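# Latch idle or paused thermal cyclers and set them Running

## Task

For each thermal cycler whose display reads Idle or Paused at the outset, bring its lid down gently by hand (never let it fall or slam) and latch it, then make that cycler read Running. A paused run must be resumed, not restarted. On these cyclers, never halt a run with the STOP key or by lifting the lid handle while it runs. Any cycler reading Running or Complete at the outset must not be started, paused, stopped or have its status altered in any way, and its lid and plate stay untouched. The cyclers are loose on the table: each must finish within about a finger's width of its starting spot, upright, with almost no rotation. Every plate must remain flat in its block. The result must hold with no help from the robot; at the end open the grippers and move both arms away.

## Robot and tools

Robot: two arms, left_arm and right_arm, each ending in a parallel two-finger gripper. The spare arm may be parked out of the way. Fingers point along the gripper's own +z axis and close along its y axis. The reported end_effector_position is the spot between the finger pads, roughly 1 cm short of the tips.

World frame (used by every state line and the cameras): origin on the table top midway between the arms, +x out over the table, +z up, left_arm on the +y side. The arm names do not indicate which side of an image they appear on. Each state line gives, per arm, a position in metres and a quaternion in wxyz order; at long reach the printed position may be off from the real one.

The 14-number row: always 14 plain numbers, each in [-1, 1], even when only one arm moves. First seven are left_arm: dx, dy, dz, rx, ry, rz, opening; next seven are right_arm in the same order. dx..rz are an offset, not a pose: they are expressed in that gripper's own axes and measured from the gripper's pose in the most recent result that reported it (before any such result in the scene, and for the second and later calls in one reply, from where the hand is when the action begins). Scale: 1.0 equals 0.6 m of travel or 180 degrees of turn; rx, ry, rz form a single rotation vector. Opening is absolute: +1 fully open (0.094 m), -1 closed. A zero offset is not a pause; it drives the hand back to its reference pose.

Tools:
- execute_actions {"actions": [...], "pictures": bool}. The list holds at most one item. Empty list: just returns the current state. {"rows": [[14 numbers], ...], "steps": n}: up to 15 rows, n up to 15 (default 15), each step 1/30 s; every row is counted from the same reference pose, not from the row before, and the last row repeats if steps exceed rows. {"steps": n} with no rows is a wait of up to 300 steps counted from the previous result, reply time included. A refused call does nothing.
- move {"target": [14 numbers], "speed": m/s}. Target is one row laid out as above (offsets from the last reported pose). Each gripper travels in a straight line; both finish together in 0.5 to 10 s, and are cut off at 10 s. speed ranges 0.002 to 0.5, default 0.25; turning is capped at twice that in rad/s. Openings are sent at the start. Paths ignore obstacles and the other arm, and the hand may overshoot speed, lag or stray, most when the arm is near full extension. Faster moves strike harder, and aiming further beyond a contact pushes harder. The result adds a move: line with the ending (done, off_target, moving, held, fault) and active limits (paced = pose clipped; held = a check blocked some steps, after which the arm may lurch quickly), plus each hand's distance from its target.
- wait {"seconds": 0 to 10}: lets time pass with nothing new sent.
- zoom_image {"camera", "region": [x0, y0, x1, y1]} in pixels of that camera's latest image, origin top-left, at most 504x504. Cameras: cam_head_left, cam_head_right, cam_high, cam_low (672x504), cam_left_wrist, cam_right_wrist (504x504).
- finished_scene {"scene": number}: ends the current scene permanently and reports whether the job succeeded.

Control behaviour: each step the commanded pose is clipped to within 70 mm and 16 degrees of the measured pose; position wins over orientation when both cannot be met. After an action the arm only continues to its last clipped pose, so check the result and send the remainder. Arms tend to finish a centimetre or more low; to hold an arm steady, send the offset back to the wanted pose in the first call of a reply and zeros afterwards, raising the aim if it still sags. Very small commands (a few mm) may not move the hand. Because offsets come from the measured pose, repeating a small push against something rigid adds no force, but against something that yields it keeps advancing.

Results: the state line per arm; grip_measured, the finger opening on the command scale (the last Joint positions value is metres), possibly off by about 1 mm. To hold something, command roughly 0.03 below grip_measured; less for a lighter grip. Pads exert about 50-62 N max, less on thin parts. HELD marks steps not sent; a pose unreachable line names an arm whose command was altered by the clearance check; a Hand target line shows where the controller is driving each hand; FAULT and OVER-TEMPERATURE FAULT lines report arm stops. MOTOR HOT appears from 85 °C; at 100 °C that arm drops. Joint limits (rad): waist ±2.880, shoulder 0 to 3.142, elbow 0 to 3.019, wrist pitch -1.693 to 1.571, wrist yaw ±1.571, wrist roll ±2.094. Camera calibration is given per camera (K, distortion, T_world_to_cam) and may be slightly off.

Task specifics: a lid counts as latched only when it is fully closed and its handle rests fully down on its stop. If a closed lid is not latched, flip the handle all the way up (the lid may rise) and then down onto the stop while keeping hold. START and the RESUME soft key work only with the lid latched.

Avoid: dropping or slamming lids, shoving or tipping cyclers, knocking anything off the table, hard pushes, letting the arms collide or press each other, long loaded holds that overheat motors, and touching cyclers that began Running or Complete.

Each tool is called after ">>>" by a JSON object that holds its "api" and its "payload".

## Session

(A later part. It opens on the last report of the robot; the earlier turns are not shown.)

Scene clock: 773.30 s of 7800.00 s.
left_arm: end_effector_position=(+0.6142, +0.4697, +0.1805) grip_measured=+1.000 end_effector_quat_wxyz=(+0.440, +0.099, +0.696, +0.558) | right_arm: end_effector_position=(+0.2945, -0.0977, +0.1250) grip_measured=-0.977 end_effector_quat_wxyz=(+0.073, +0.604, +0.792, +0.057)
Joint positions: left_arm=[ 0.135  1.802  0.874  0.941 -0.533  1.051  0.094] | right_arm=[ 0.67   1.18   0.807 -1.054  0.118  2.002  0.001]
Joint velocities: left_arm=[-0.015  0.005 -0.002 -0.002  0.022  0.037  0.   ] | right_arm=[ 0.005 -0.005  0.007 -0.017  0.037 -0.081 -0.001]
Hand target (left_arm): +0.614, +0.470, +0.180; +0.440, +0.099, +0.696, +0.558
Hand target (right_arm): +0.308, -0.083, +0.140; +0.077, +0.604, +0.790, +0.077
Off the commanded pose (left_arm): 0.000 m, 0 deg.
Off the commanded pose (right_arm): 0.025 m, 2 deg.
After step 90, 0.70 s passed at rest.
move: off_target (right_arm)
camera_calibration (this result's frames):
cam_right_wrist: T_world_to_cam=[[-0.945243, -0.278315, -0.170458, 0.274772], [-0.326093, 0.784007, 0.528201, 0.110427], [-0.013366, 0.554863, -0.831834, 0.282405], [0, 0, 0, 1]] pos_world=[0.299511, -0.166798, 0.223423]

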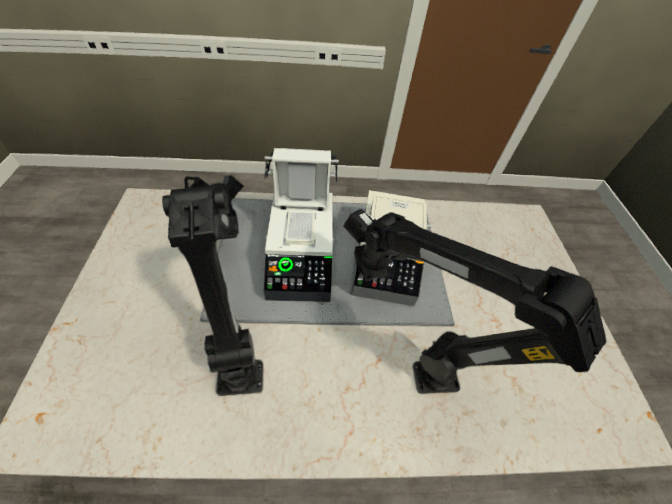

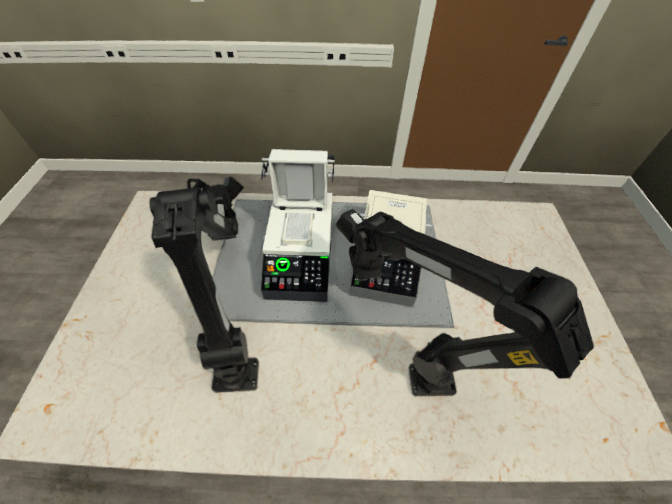

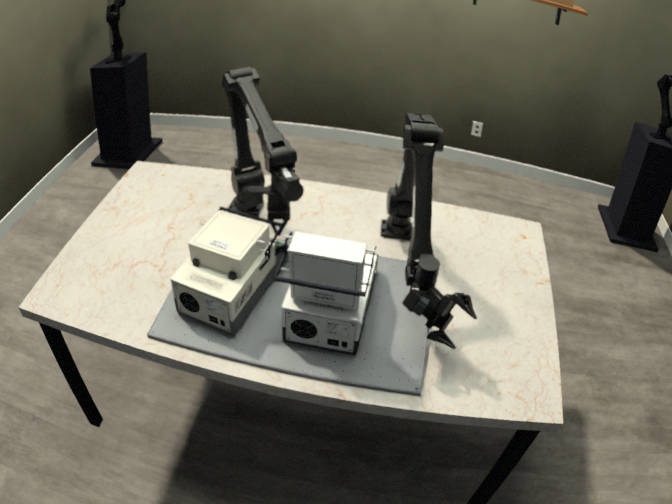

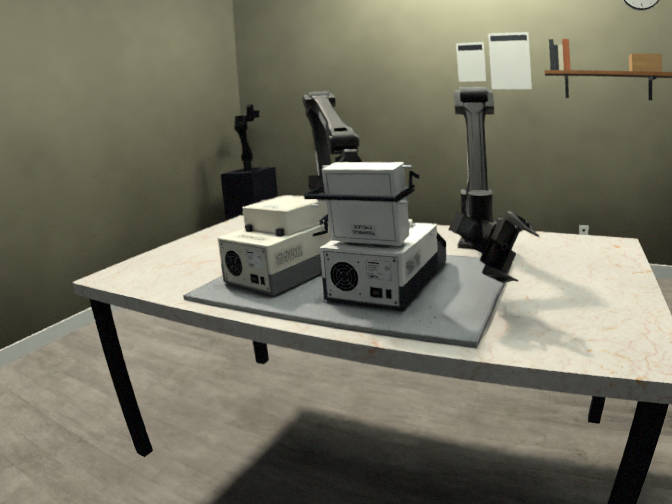

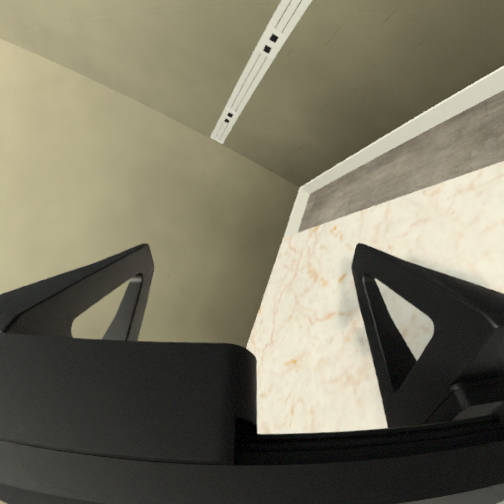

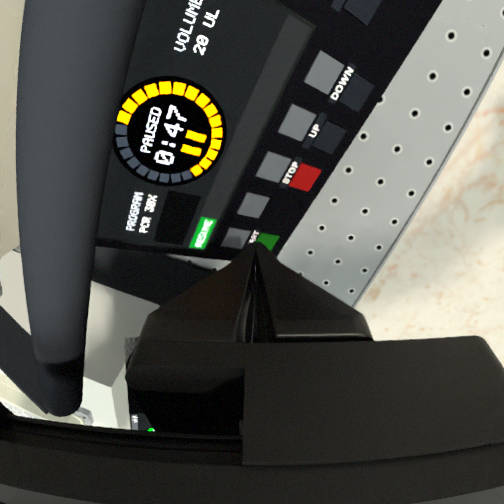

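>>> {"api": "move", "payload": {"target": [0,0,0,0,0,0,1,0.035,0.03,-0.11,-0.02,0,0,-1], "speed": 0.04}}

Scene clock: 781.43 s of 7800.00 s.
left_arm: end_effector_position=(+0.6142, +0.4697, +0.1805) grip_measured=+1.000 end_effector_quat_wxyz=(+0.440, +0.099, +0.696, +0.558) | right_arm: end_effector_position=(+0.2873, -0.0836, +0.1696) grip_measured=-0.977 end_effector_quat_wxyz=(+0.088, +0.598, +0.794, +0.063)
Joint positions: left_arm=[ 0.135  1.802  0.874  0.941 -0.533  1.051  0.094] | right_arm=[ 0.734  1.142  0.897 -1.173  0.154  2.051  0.001]
Joint velocities: left_arm=[-0.005 -0.005 -0.002 -0.002  0.022  0.051  0.   ] | right_arm=[-0.015 -0.005  0.002 -0.012 -0.022 -0.066 -0.001]
Hand target (left_arm): +0.614, +0.470, +0.180; +0.440, +0.099, +0.696, +0.558
Hand target (right_arm): +0.294, -0.074, +0.192; +0.091, +0.601, +0.789, +0.083
Off the commanded pose (left_arm): 0.000 m, 0 deg.
Off the commanded pose (right_arm): 0.026 m, 2 deg.
After step 90, 3.03 s passed at rest.
move: off_target (right_arm)
camera_calibration (this result's frames):
cam_right_wrist: T_world_to_cam=[[-0.936466, -0.290459, -0.196637, 0.280463], [-0.350704, 0.785349, 0.510131, 0.0836885], [0.00625653, 0.546681, -0.837317, 0.306202], [0, 0, 0, 1]] pos_world=[0.290078, -0.151656, 0.268845]

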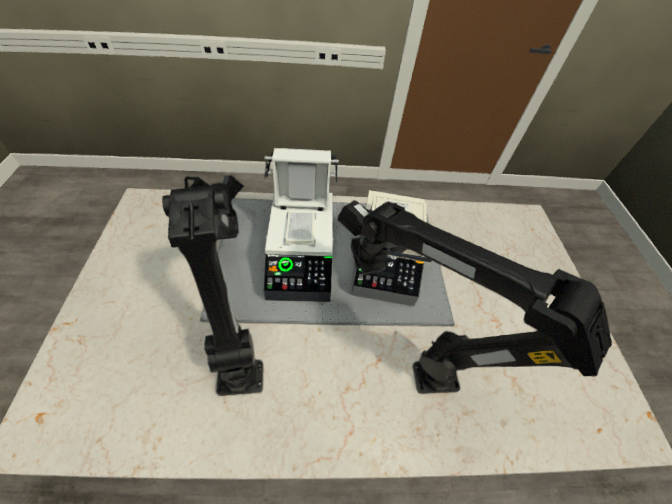

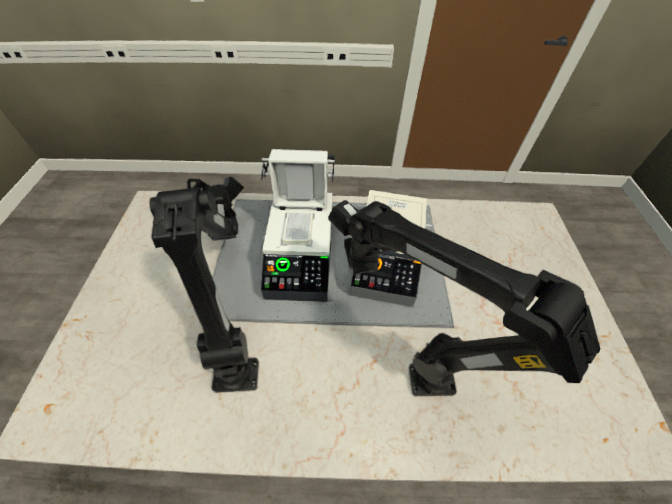

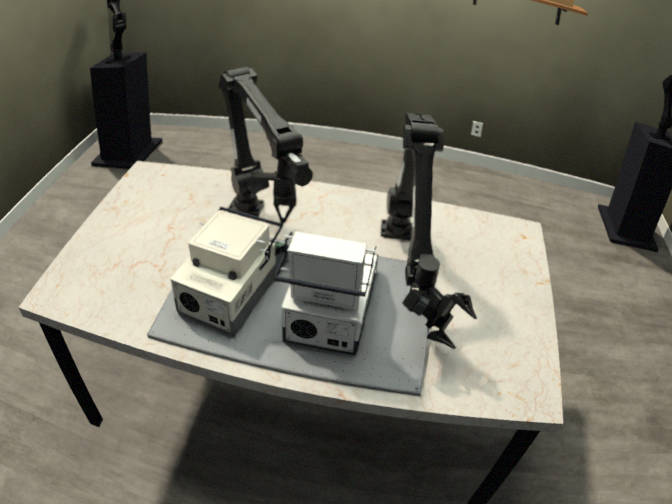

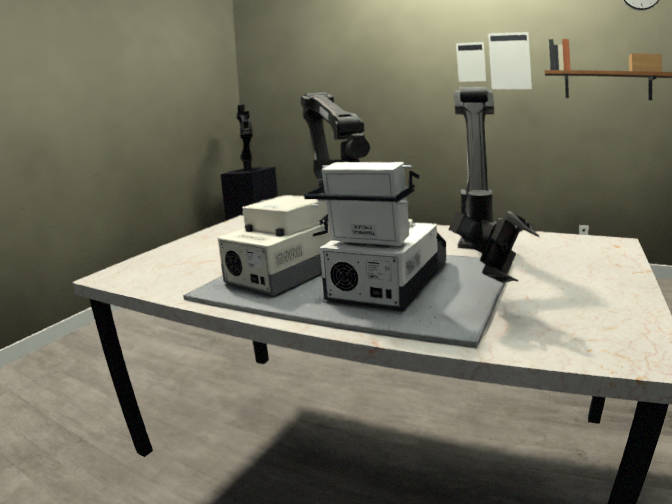

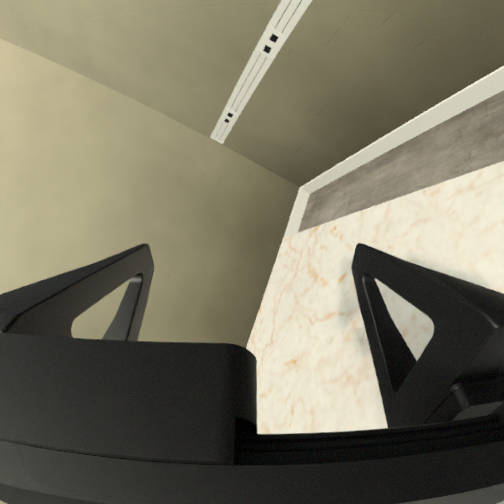

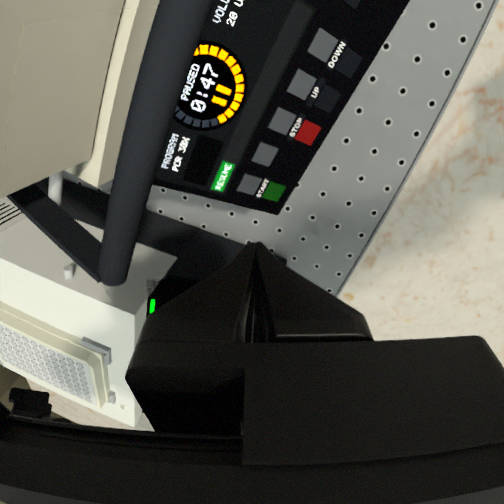

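>>> {"api": "move", "payload": {"target": [0,0,0,0,0,0,1,-0.017,0.012,0.06,0,0,0,-1], "speed": 0.025}}

Scene clock: 789.10 s of 7800.00 s.
left_arm: end_effector_position=(+0.6142, +0.4697, +0.1805) grip_measured=+1.000 end_effector_quat_wxyz=(+0.440, +0.099, +0.696, +0.558) | right_arm: end_effector_position=(+0.3002, -0.0917, +0.1415) grip_measured=-0.977 end_effector_quat_wxyz=(+0.088, +0.601, +0.792, +0.061)
Joint positions: left_arm=[ 0.135  1.802  0.874  0.941 -0.533  1.051  0.094] | right_arm=[ 0.688  1.178  0.848 -1.085  0.149  2.013  0.001]
Joint velocities: left_arm=[ 0.005  0.015  0.017 -0.007 -0.037 -0.022  0.   ] | right_arm=[ 0.005 -0.015  0.007  0.002 -0.037  0.037 -0.001]
Hand target (left_arm): +0.614, +0.470, +0.180; +0.440, +0.099, +0.696, +0.558
Hand target (right_arm): +0.304, -0.091, +0.136; +0.088, +0.598, +0.794, +0.062
Off the commanded pose (left_arm): 0.000 m, 0 deg.
Off the commanded pose (right_arm): 0.007 m, 0 deg.
After step 90, 2.87 s passed at rest.
move: done
camera_calibration (this result's frames):
cam_right_wrist: T_world_to_cam=[[-0.939033, -0.283319, -0.194799, 0.285773], [-0.343686, 0.789602, 0.508339, 0.107476], [0.00979165, 0.544297, -0.838836, 0.28602], [0, 0, 0, 1]] pos_world=[0.302488, -0.159578, 0.240958]

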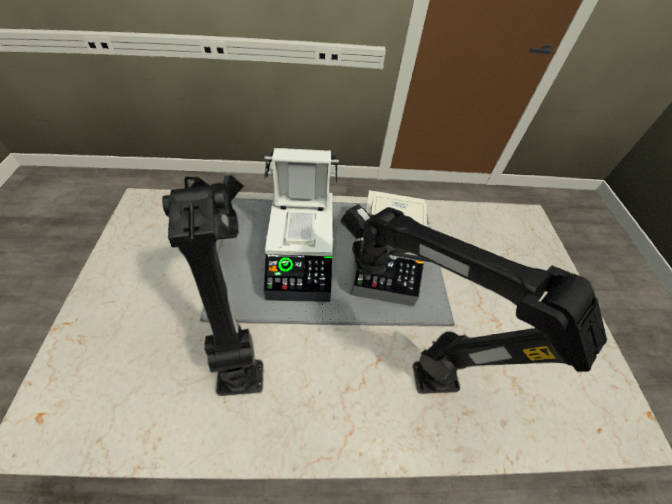

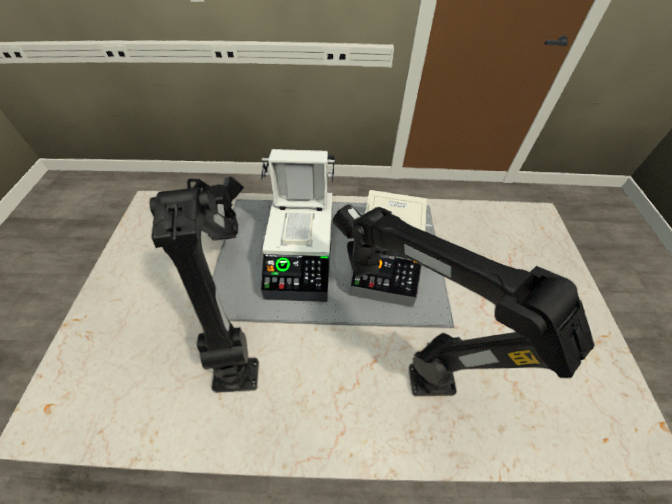

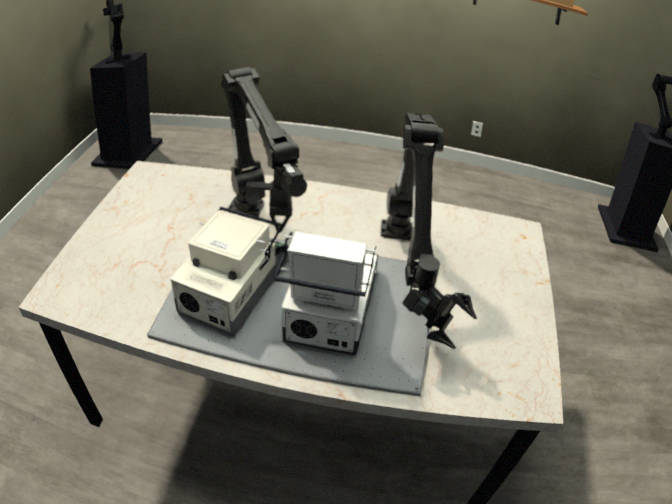

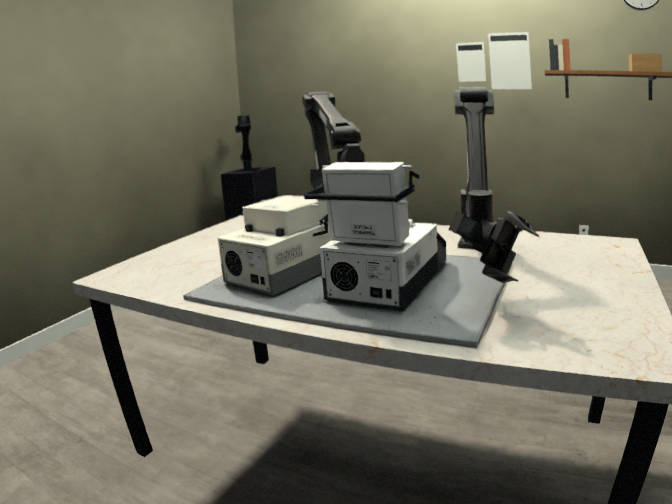

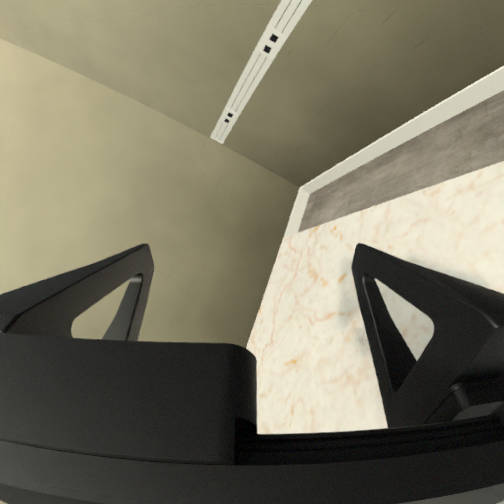

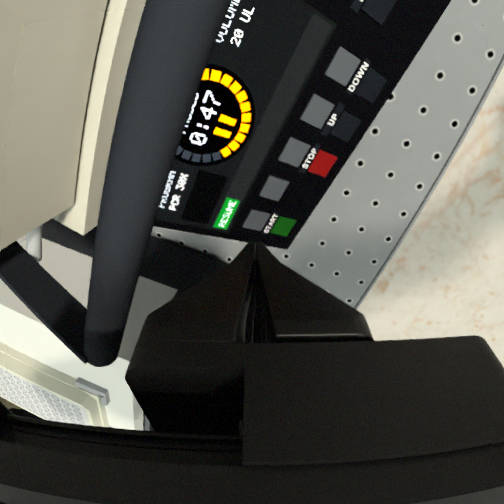

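>>> {"api": "move", "payload": {"target": [0,0,0,0,0,0,1,0.003,0,0.085,0,0,0,-1], "speed": 0.015}}

Scene clock: 797.30 s of 7800.00 s.
left_arm: end_effector_position=(+0.6142, +0.4697, +0.1805) grip_measured=+1.000 end_effector_quat_wxyz=(+0.440, +0.099, +0.696, +0.558) | right_arm: end_effector_position=(+0.3095, -0.0862, +0.1101) grip_measured=-0.977 end_effector_quat_wxyz=(+0.093, +0.602, +0.789, +0.073)
Joint positions: left_arm=[ 0.135  1.802  0.874  0.941 -0.533  1.051  0.094] | right_arm=[ 0.684  1.228  0.796 -0.957  0.153  2.012  0.001]
Joint velocities: left_arm=[-0.015 -0.005 -0.017 -0.027 -0.051 -0.022  0.   ] | right_arm=[-0.005  0.005 -0.002 -0.012  0.051 -0.051 -0.001]
Hand target (left_arm): +0.614, +0.470, +0.180; +0.440, +0.099, +0.696, +0.558
Hand target (right_arm): +0.309, -0.090, +0.092; +0.088, +0.601, +0.792, +0.061
Off the commanded pose (left_arm): 0.000 m, 0 deg.
Off the commanded pose (right_arm): 0.019 m, 2 deg.
After step 90, 1.57 s passed at rest.
move: off_target (right_arm)
camera_calibration (this result's frames):
cam_right_wrist: T_world_to_cam=[[-0.935395, -0.277265, -0.219455, 0.292058], [-0.352315, 0.783737, 0.511498, 0.1241], [0.0301743, 0.55577, -0.830788, 0.250375], [0, 0, 0, 1]] pos_world=[0.309358, -0.155436, 0.208625]

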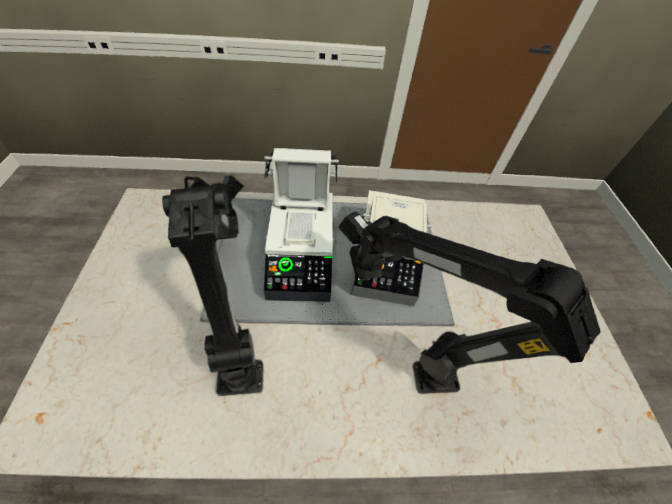

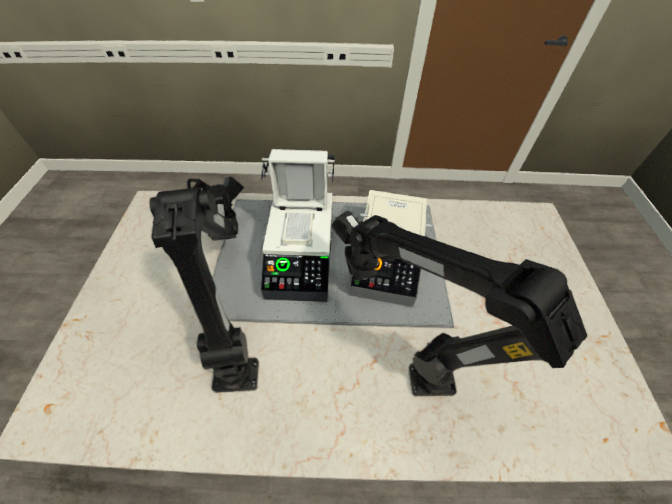

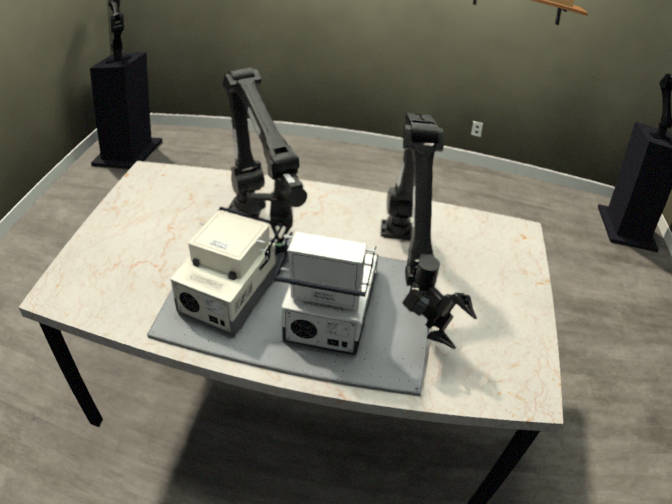

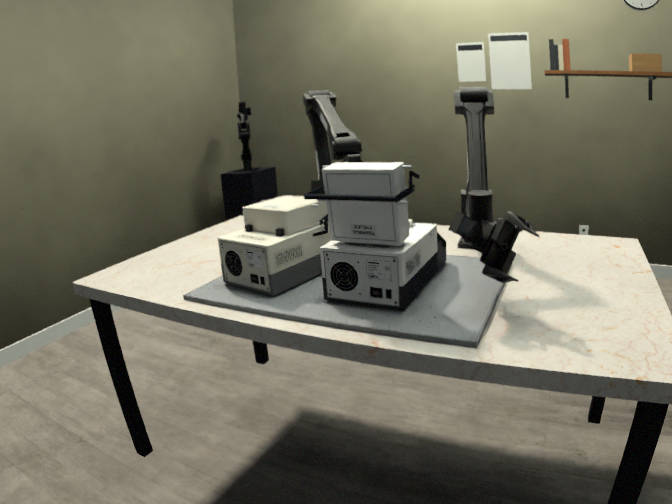

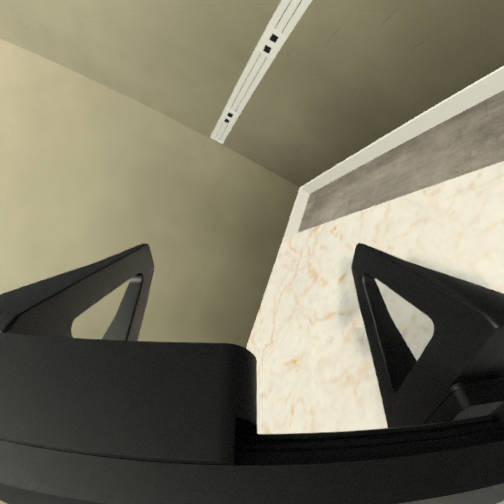

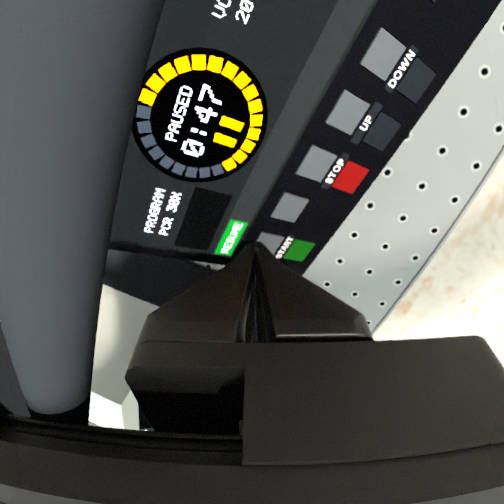

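>>> {"api": "execute_actions", "payload": {"actions": []}}

Scene clock: 813.83 s of 7800.00 s.
left_arm: end_effector_position=(+0.6142, +0.4697, +0.1805) grip_measured=+1.000 end_effector_quat_wxyz=(+0.440, +0.099, +0.696, +0.558) | right_arm: end_effector_position=(+0.3095, -0.0862, +0.1101) grip_measured=-0.977 end_effector_quat_wxyz=(+0.093, +0.602, +0.789, +0.073)
Joint positions: left_arm=[ 0.135  1.802  0.874  0.941 -0.533  1.051  0.094] | right_arm=[ 0.684  1.228  0.796 -0.957  0.153  2.012  0.001]
Joint velocities: left_arm=[ 0.005 -0.015 -0.002 -0.007  0.007  0.022  0.   ] | right_arm=[-0.005 -0.005  0.012  0.007 -0.066  0.037 -0.001]
Hand target (left_arm): +0.614, +0.470, +0.180; +0.440, +0.099, +0.696, +0.558
Hand target (right_arm): +0.309, -0.090, +0.092; +0.088, +0.601, +0.792, +0.061
Off the commanded pose (left_arm): 0.000 m, 0 deg.
Off the commanded pose (right_arm): 0.019 m, 2 deg.
Steps of this call (steps 1 to 90: nothing new was sent; then 13.53 s passed at rest). Readings (end_effector_position):
1: left_arm (+0.6142, +0.4697, +0.1805) | right_arm (+0.3095, -0.0862, +0.1101)
2: left_arm (+0.6142, +0.4697, +0.1805) | right_arm (+0.3095, -0.0862, +0.1101)
4: left_arm (+0.6142, +0.4697, +0.1805) | right_arm (+0.3095, -0.0862, +0.1101)
8: left_arm (+0.6142, +0.4697, +0.1805) | right_arm (+0.3095, -0.0862, +0.1101)
90: the state above
camera_calibration (this result's frames):
cam_right_wrist: T_world_to_cam=[[-0.935395, -0.277265, -0.219455, 0.292058], [-0.352315, 0.783737, 0.511498, 0.1241], [0.0301743, 0.55577, -0.830788, 0.250375], [0, 0, 0, 1]] pos_world=[0.309358, -0.155436, 0.208625]

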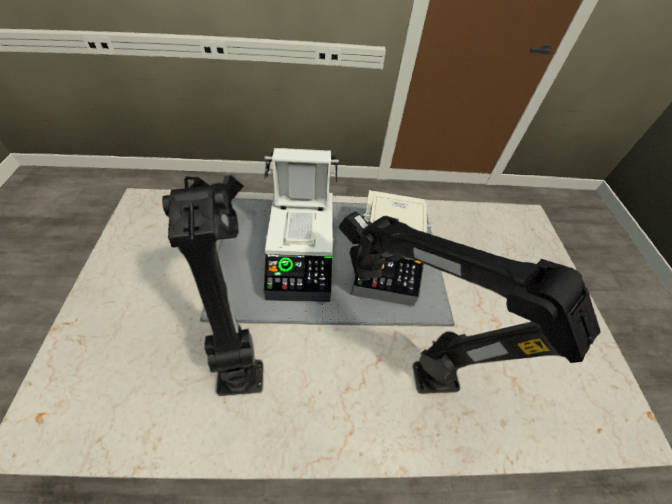

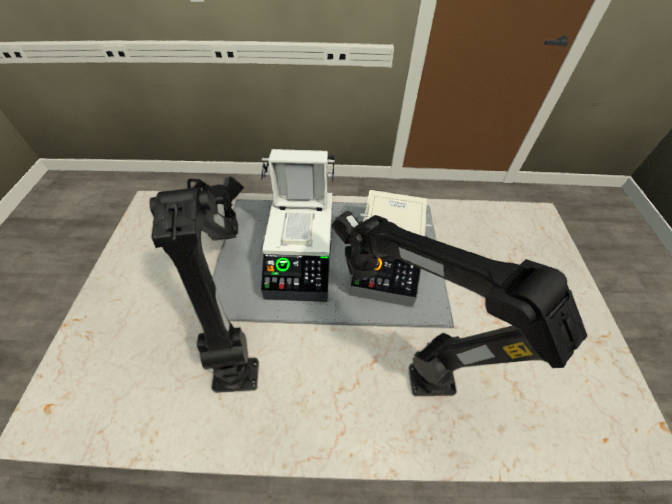

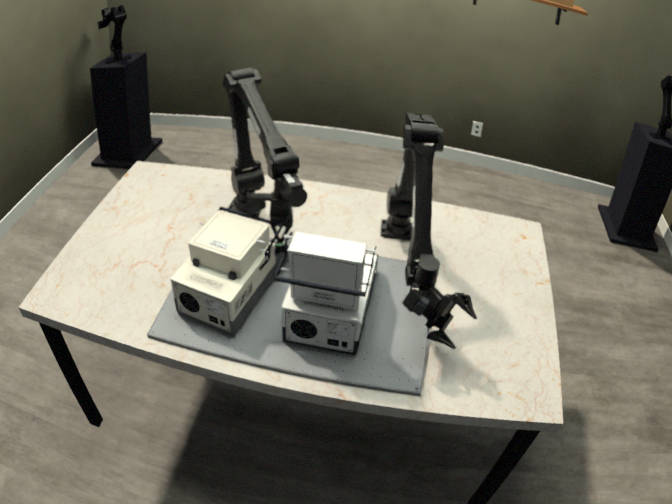

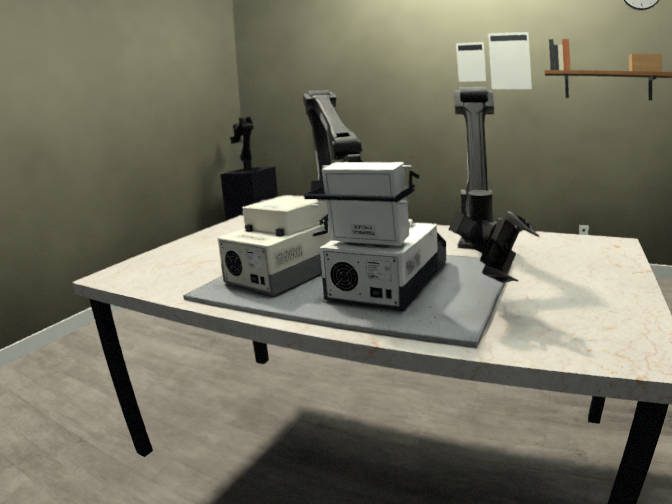

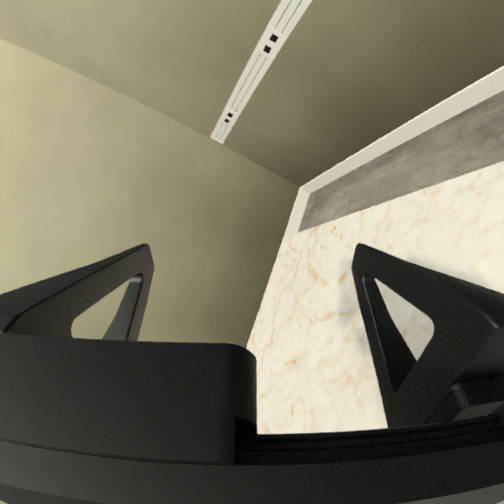

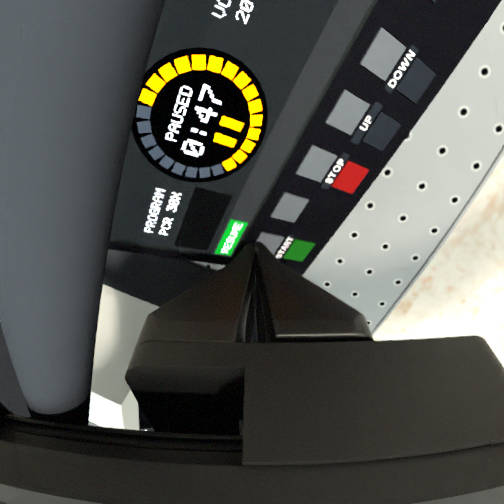

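>>> {"api": "move", "payload": {"target": [0,0,0,0,0,0,1, 0,0.0,-0.075,0,0,0,-1], "speed": 0.05}}

Scene clock: 820.63 s of 7800.00 s.
left_arm: end_effector_position=(+0.6142, +0.4697, +0.1805) grip_measured=+1.000 end_effector_quat_wxyz=(+0.440, +0.099, +0.696, +0.558) | right_arm: end_effector_position=(+0.2912, -0.0981, +0.1332) grip_measured=-0.977 end_effector_quat_wxyz=(+0.089, +0.600, +0.793, +0.055)
Joint positions: left_arm=[ 0.135  1.802  0.874  0.941 -0.533  1.051  0.094] | right_arm=[ 0.695  1.162  0.813 -1.078  0.154  2.015  0.001]
Joint velocities: left_arm=[-0.005  0.005  0.017 -0.002 -0.007 -0.007  0.   ] | right_arm=[-0.005  0.005 -0.007  0.002 -0.007 -0.022  0.001]
Hand target (left_arm): +0.614, +0.470, +0.180; +0.440, +0.099, +0.696, +0.558
Hand target (right_arm): +0.299, -0.087, +0.154; +0.093, +0.602, +0.789, +0.074
Off the commanded pose (left_arm): 0.000 m, 0 deg.
Off the commanded pose (right_arm): 0.025 m, 2 deg.
After step 90, 2.53 s passed at rest.
move: off_target (right_arm)
camera_calibration (this result's frames):
cam_right_wrist: T_world_to_cam=[[-0.939158, -0.288356, -0.186639, 0.272348], [-0.343467, 0.794225, 0.501235, 0.114986], [0.00369971, 0.534843, -0.844943, 0.284222], [0, 0, 0, 1]] pos_world=[0.29422, -0.164805, 0.233347]

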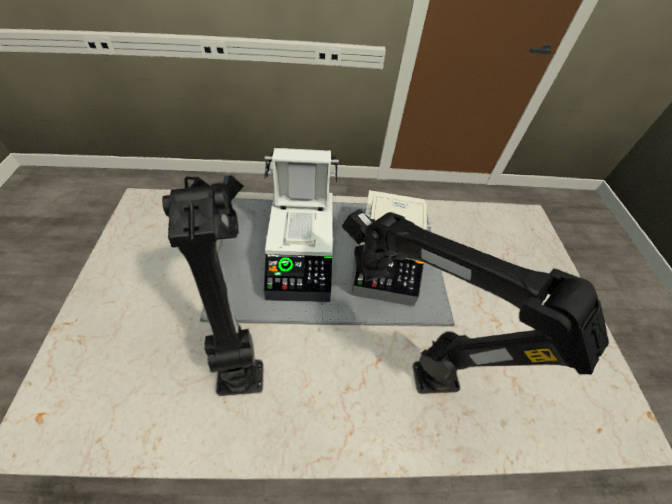

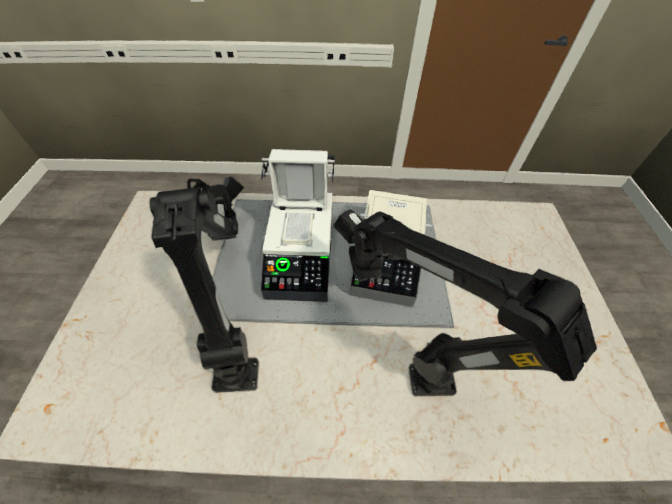

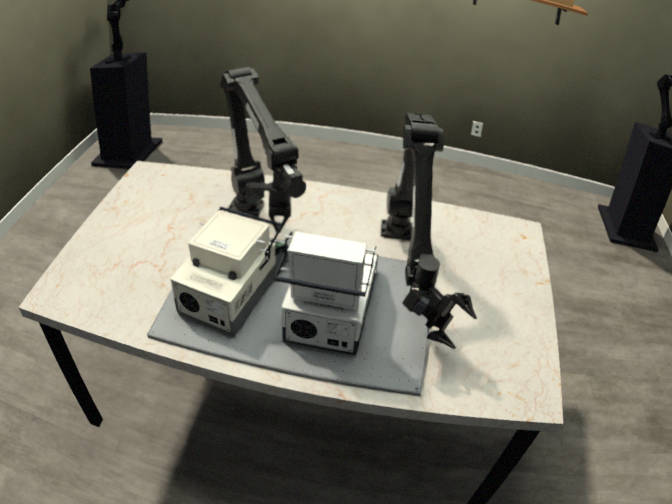

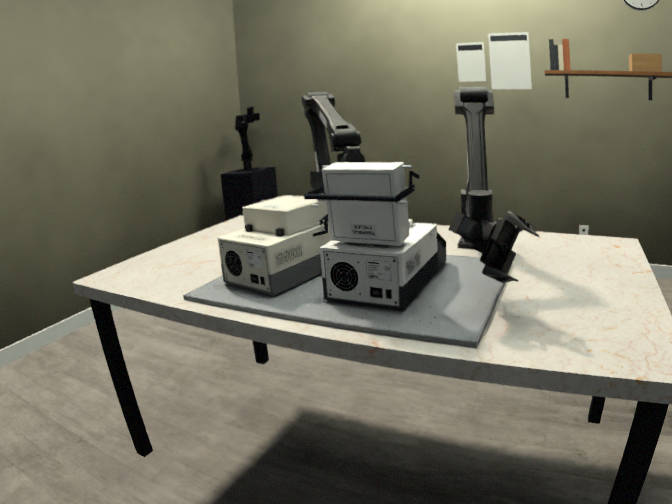

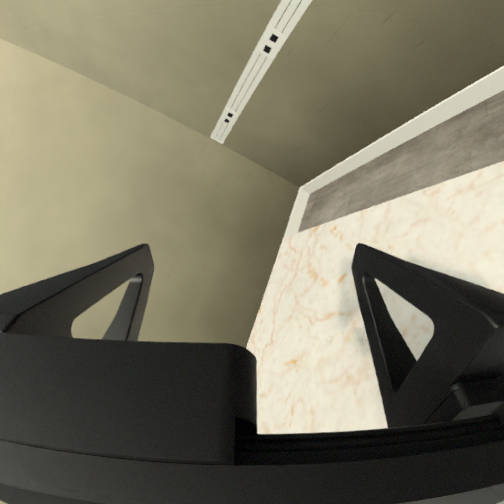

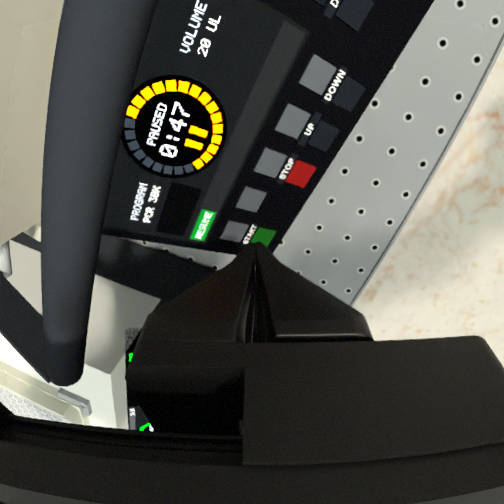

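>>> {"api": "move", "payload": {"target": [0,0,0,0,0,0,1, 0.011,0.016,0.018,0,0,0,-1], "speed": 0.015}}

Scene clock: 837.43 s of 7800.00 s.
left_arm: end_effector_position=(+0.6142, +0.4697, +0.1805) grip_measured=+1.000 end_effector_quat_wxyz=(+0.440, +0.099, +0.696, +0.558) | right_arm: end_effector_position=(+0.2938, -0.0957, +0.1232) grip_measured=-0.977 end_effector_quat_wxyz=(+0.088, +0.600, +0.794, +0.046)
Joint positions: left_arm=[ 0.135  1.802  0.874  0.941 -0.533  1.051  0.094] | right_arm=[ 0.695  1.196  0.813 -1.063  0.154  2.016  0.001]
Joint velocities: left_arm=[ 0.005  0.024 -0.017  0.002 -0.022  0.022  0.   ] | right_arm=[-0.005 -0.005 -0.002 -0.017  0.007 -0.066  0.   ]
Hand target (left_arm): +0.614, +0.470, +0.180; +0.440, +0.099, +0.696, +0.558
Hand target (right_arm): +0.300, -0.089, +0.124; +0.089, +0.600, +0.793, +0.055
Off the commanded pose (left_arm): 0.000 m, 0 deg.
Off the commanded pose (right_arm): 0.009 m, 1 deg.
After step 90, 12.50 s passed at rest.
move: done
camera_calibration (this result's frames):
cam_right_wrist: T_world_to_cam=[[-0.941791, -0.290262, -0.169641, 0.27212], [-0.336102, 0.800672, 0.495943, 0.118113], [-0.00812672, 0.524091, -0.851623, 0.277809], [0, 0, 0, 1]] pos_world=[0.298236, -0.161181, 0.224174]

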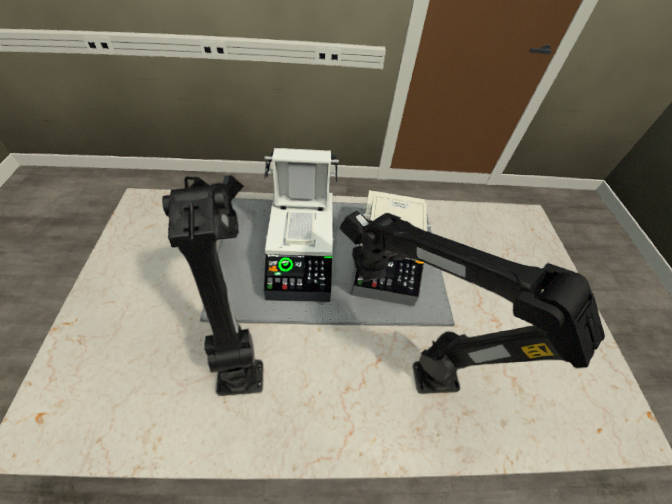

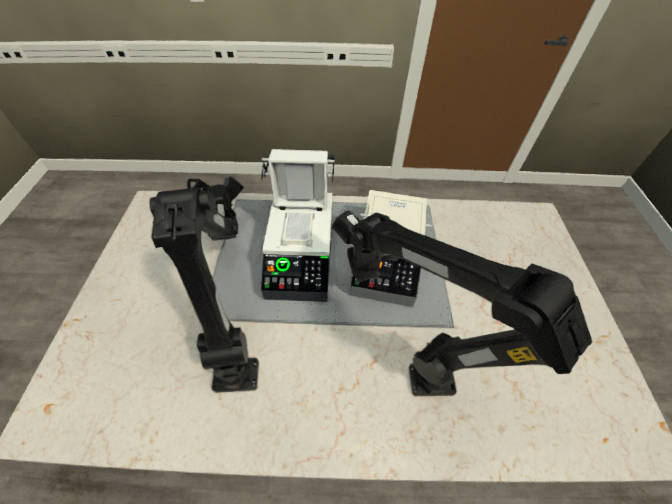

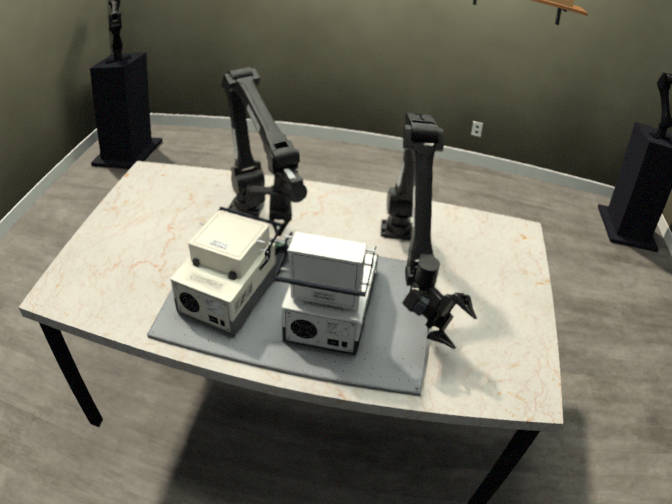

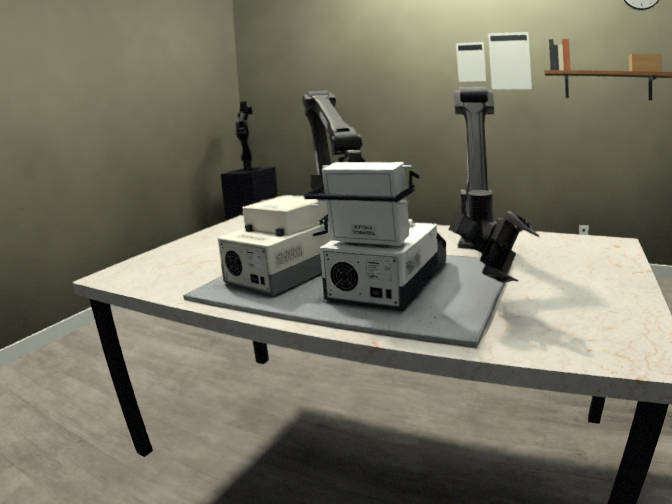

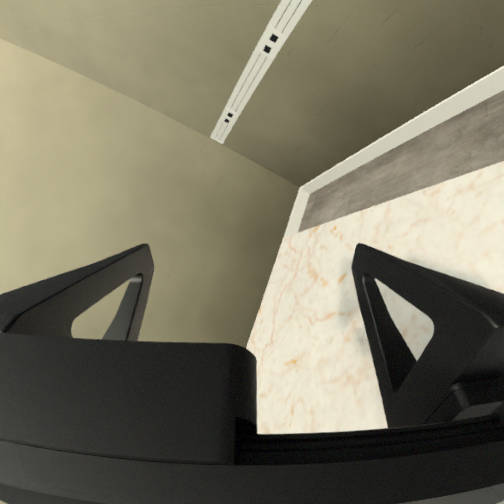

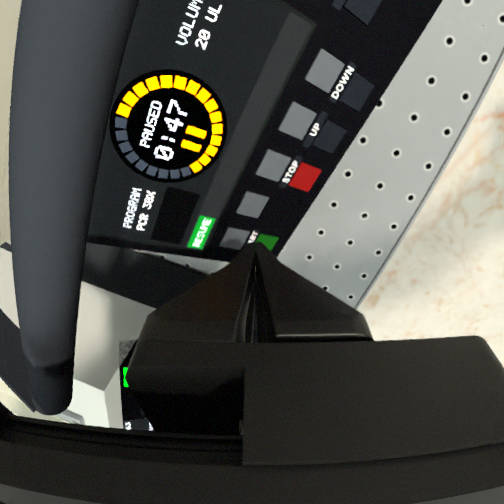

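>>> {"api": "move", "payload": {"target": [0,0,0,0,0,0,1, 0.013,0.032,0.0,0,0,0,-1], "speed": 0.015}}

Scene clock: 843.03 s of 7800.00 s.
left_arm: end_effector_position=(+0.6142, +0.4697, +0.1805) grip_measured=+1.000 end_effector_quat_wxyz=(+0.440, +0.099, +0.696, +0.558) | right_arm: end_effector_position=(+0.2937, -0.0959, +0.1118) grip_measured=-0.977 end_effector_quat_wxyz=(+0.084, +0.599, +0.796, +0.028)
Joint positions: left_arm=[ 0.135  1.802  0.874  0.941 -0.533  1.051  0.094] | right_arm=[ 0.695  1.234  0.814 -1.063  0.154  2.016  0.001]
Joint velocities: left_arm=[-0.015 -0.005 -0.012 -0.007  0.022  0.051  0.   ] | right_arm=[-0.015 -0.005  0.017  0.002  0.066 -0.022  0.   ]
Hand target (left_arm): +0.614, +0.470, +0.180; +0.440, +0.099, +0.696, +0.558
Hand target (right_arm): +0.309, -0.083, +0.126; +0.088, +0.600, +0.794, +0.046
Off the commanded pose (left_arm): 0.000 m, 0 deg.
Off the commanded pose (right_arm): 0.025 m, 2 deg.
After step 90, 1.00 s passed at rest.
move: off_target (right_arm)
camera_calibration (this result's frames):
cam_right_wrist: T_world_to_cam=[[-0.946002, -0.294049, -0.136436, 0.267175], [-0.322603, 0.812808, 0.485047, 0.122235], [-0.0317311, 0.50287, -0.863779, 0.274433], [0, 0, 0, 1]] pos_world=[0.30089, -0.158795, 0.214212]

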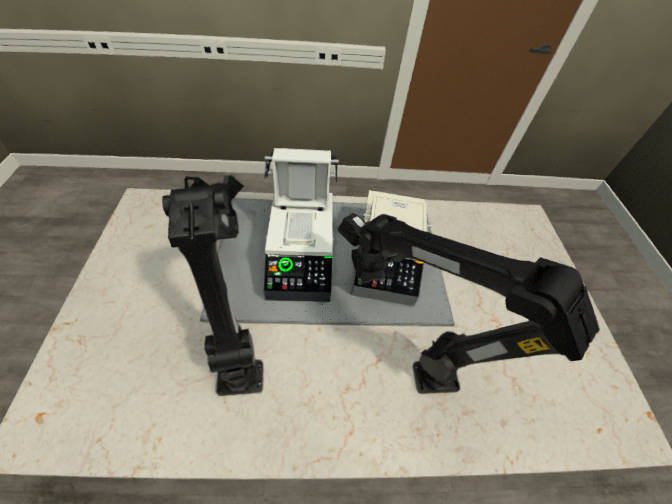

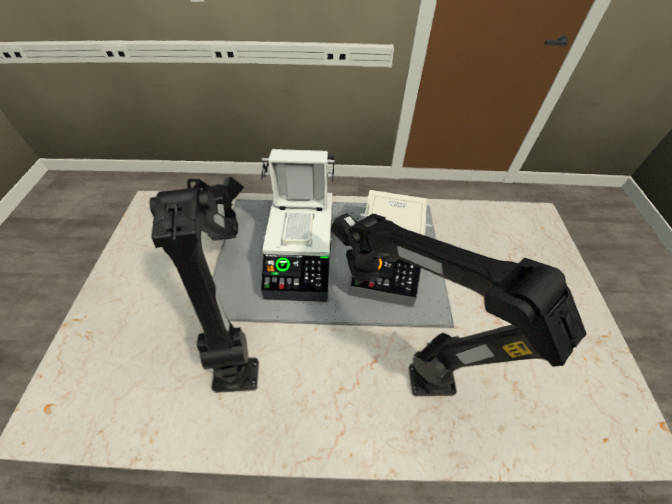

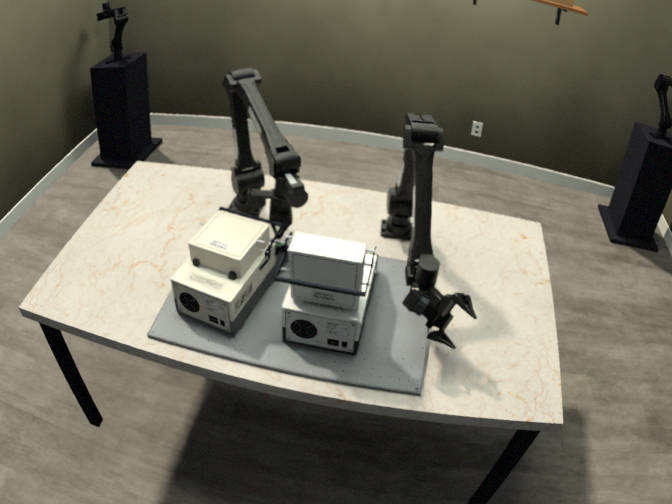

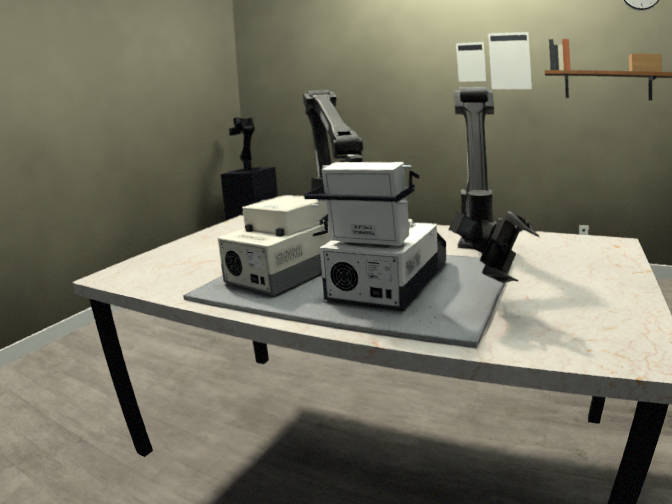

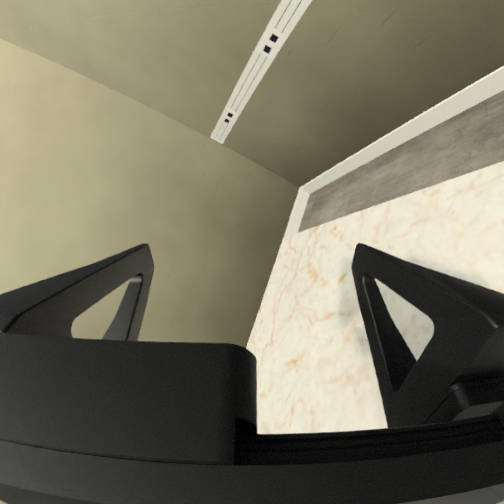

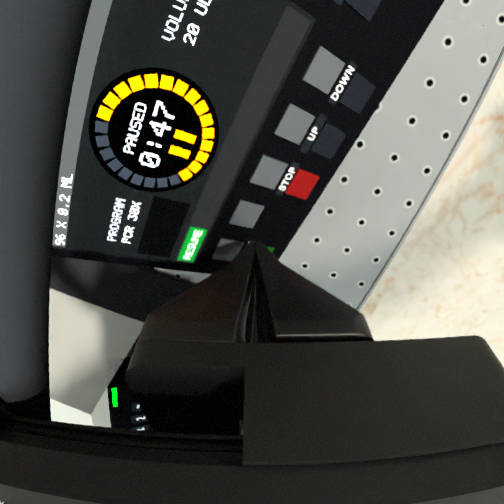

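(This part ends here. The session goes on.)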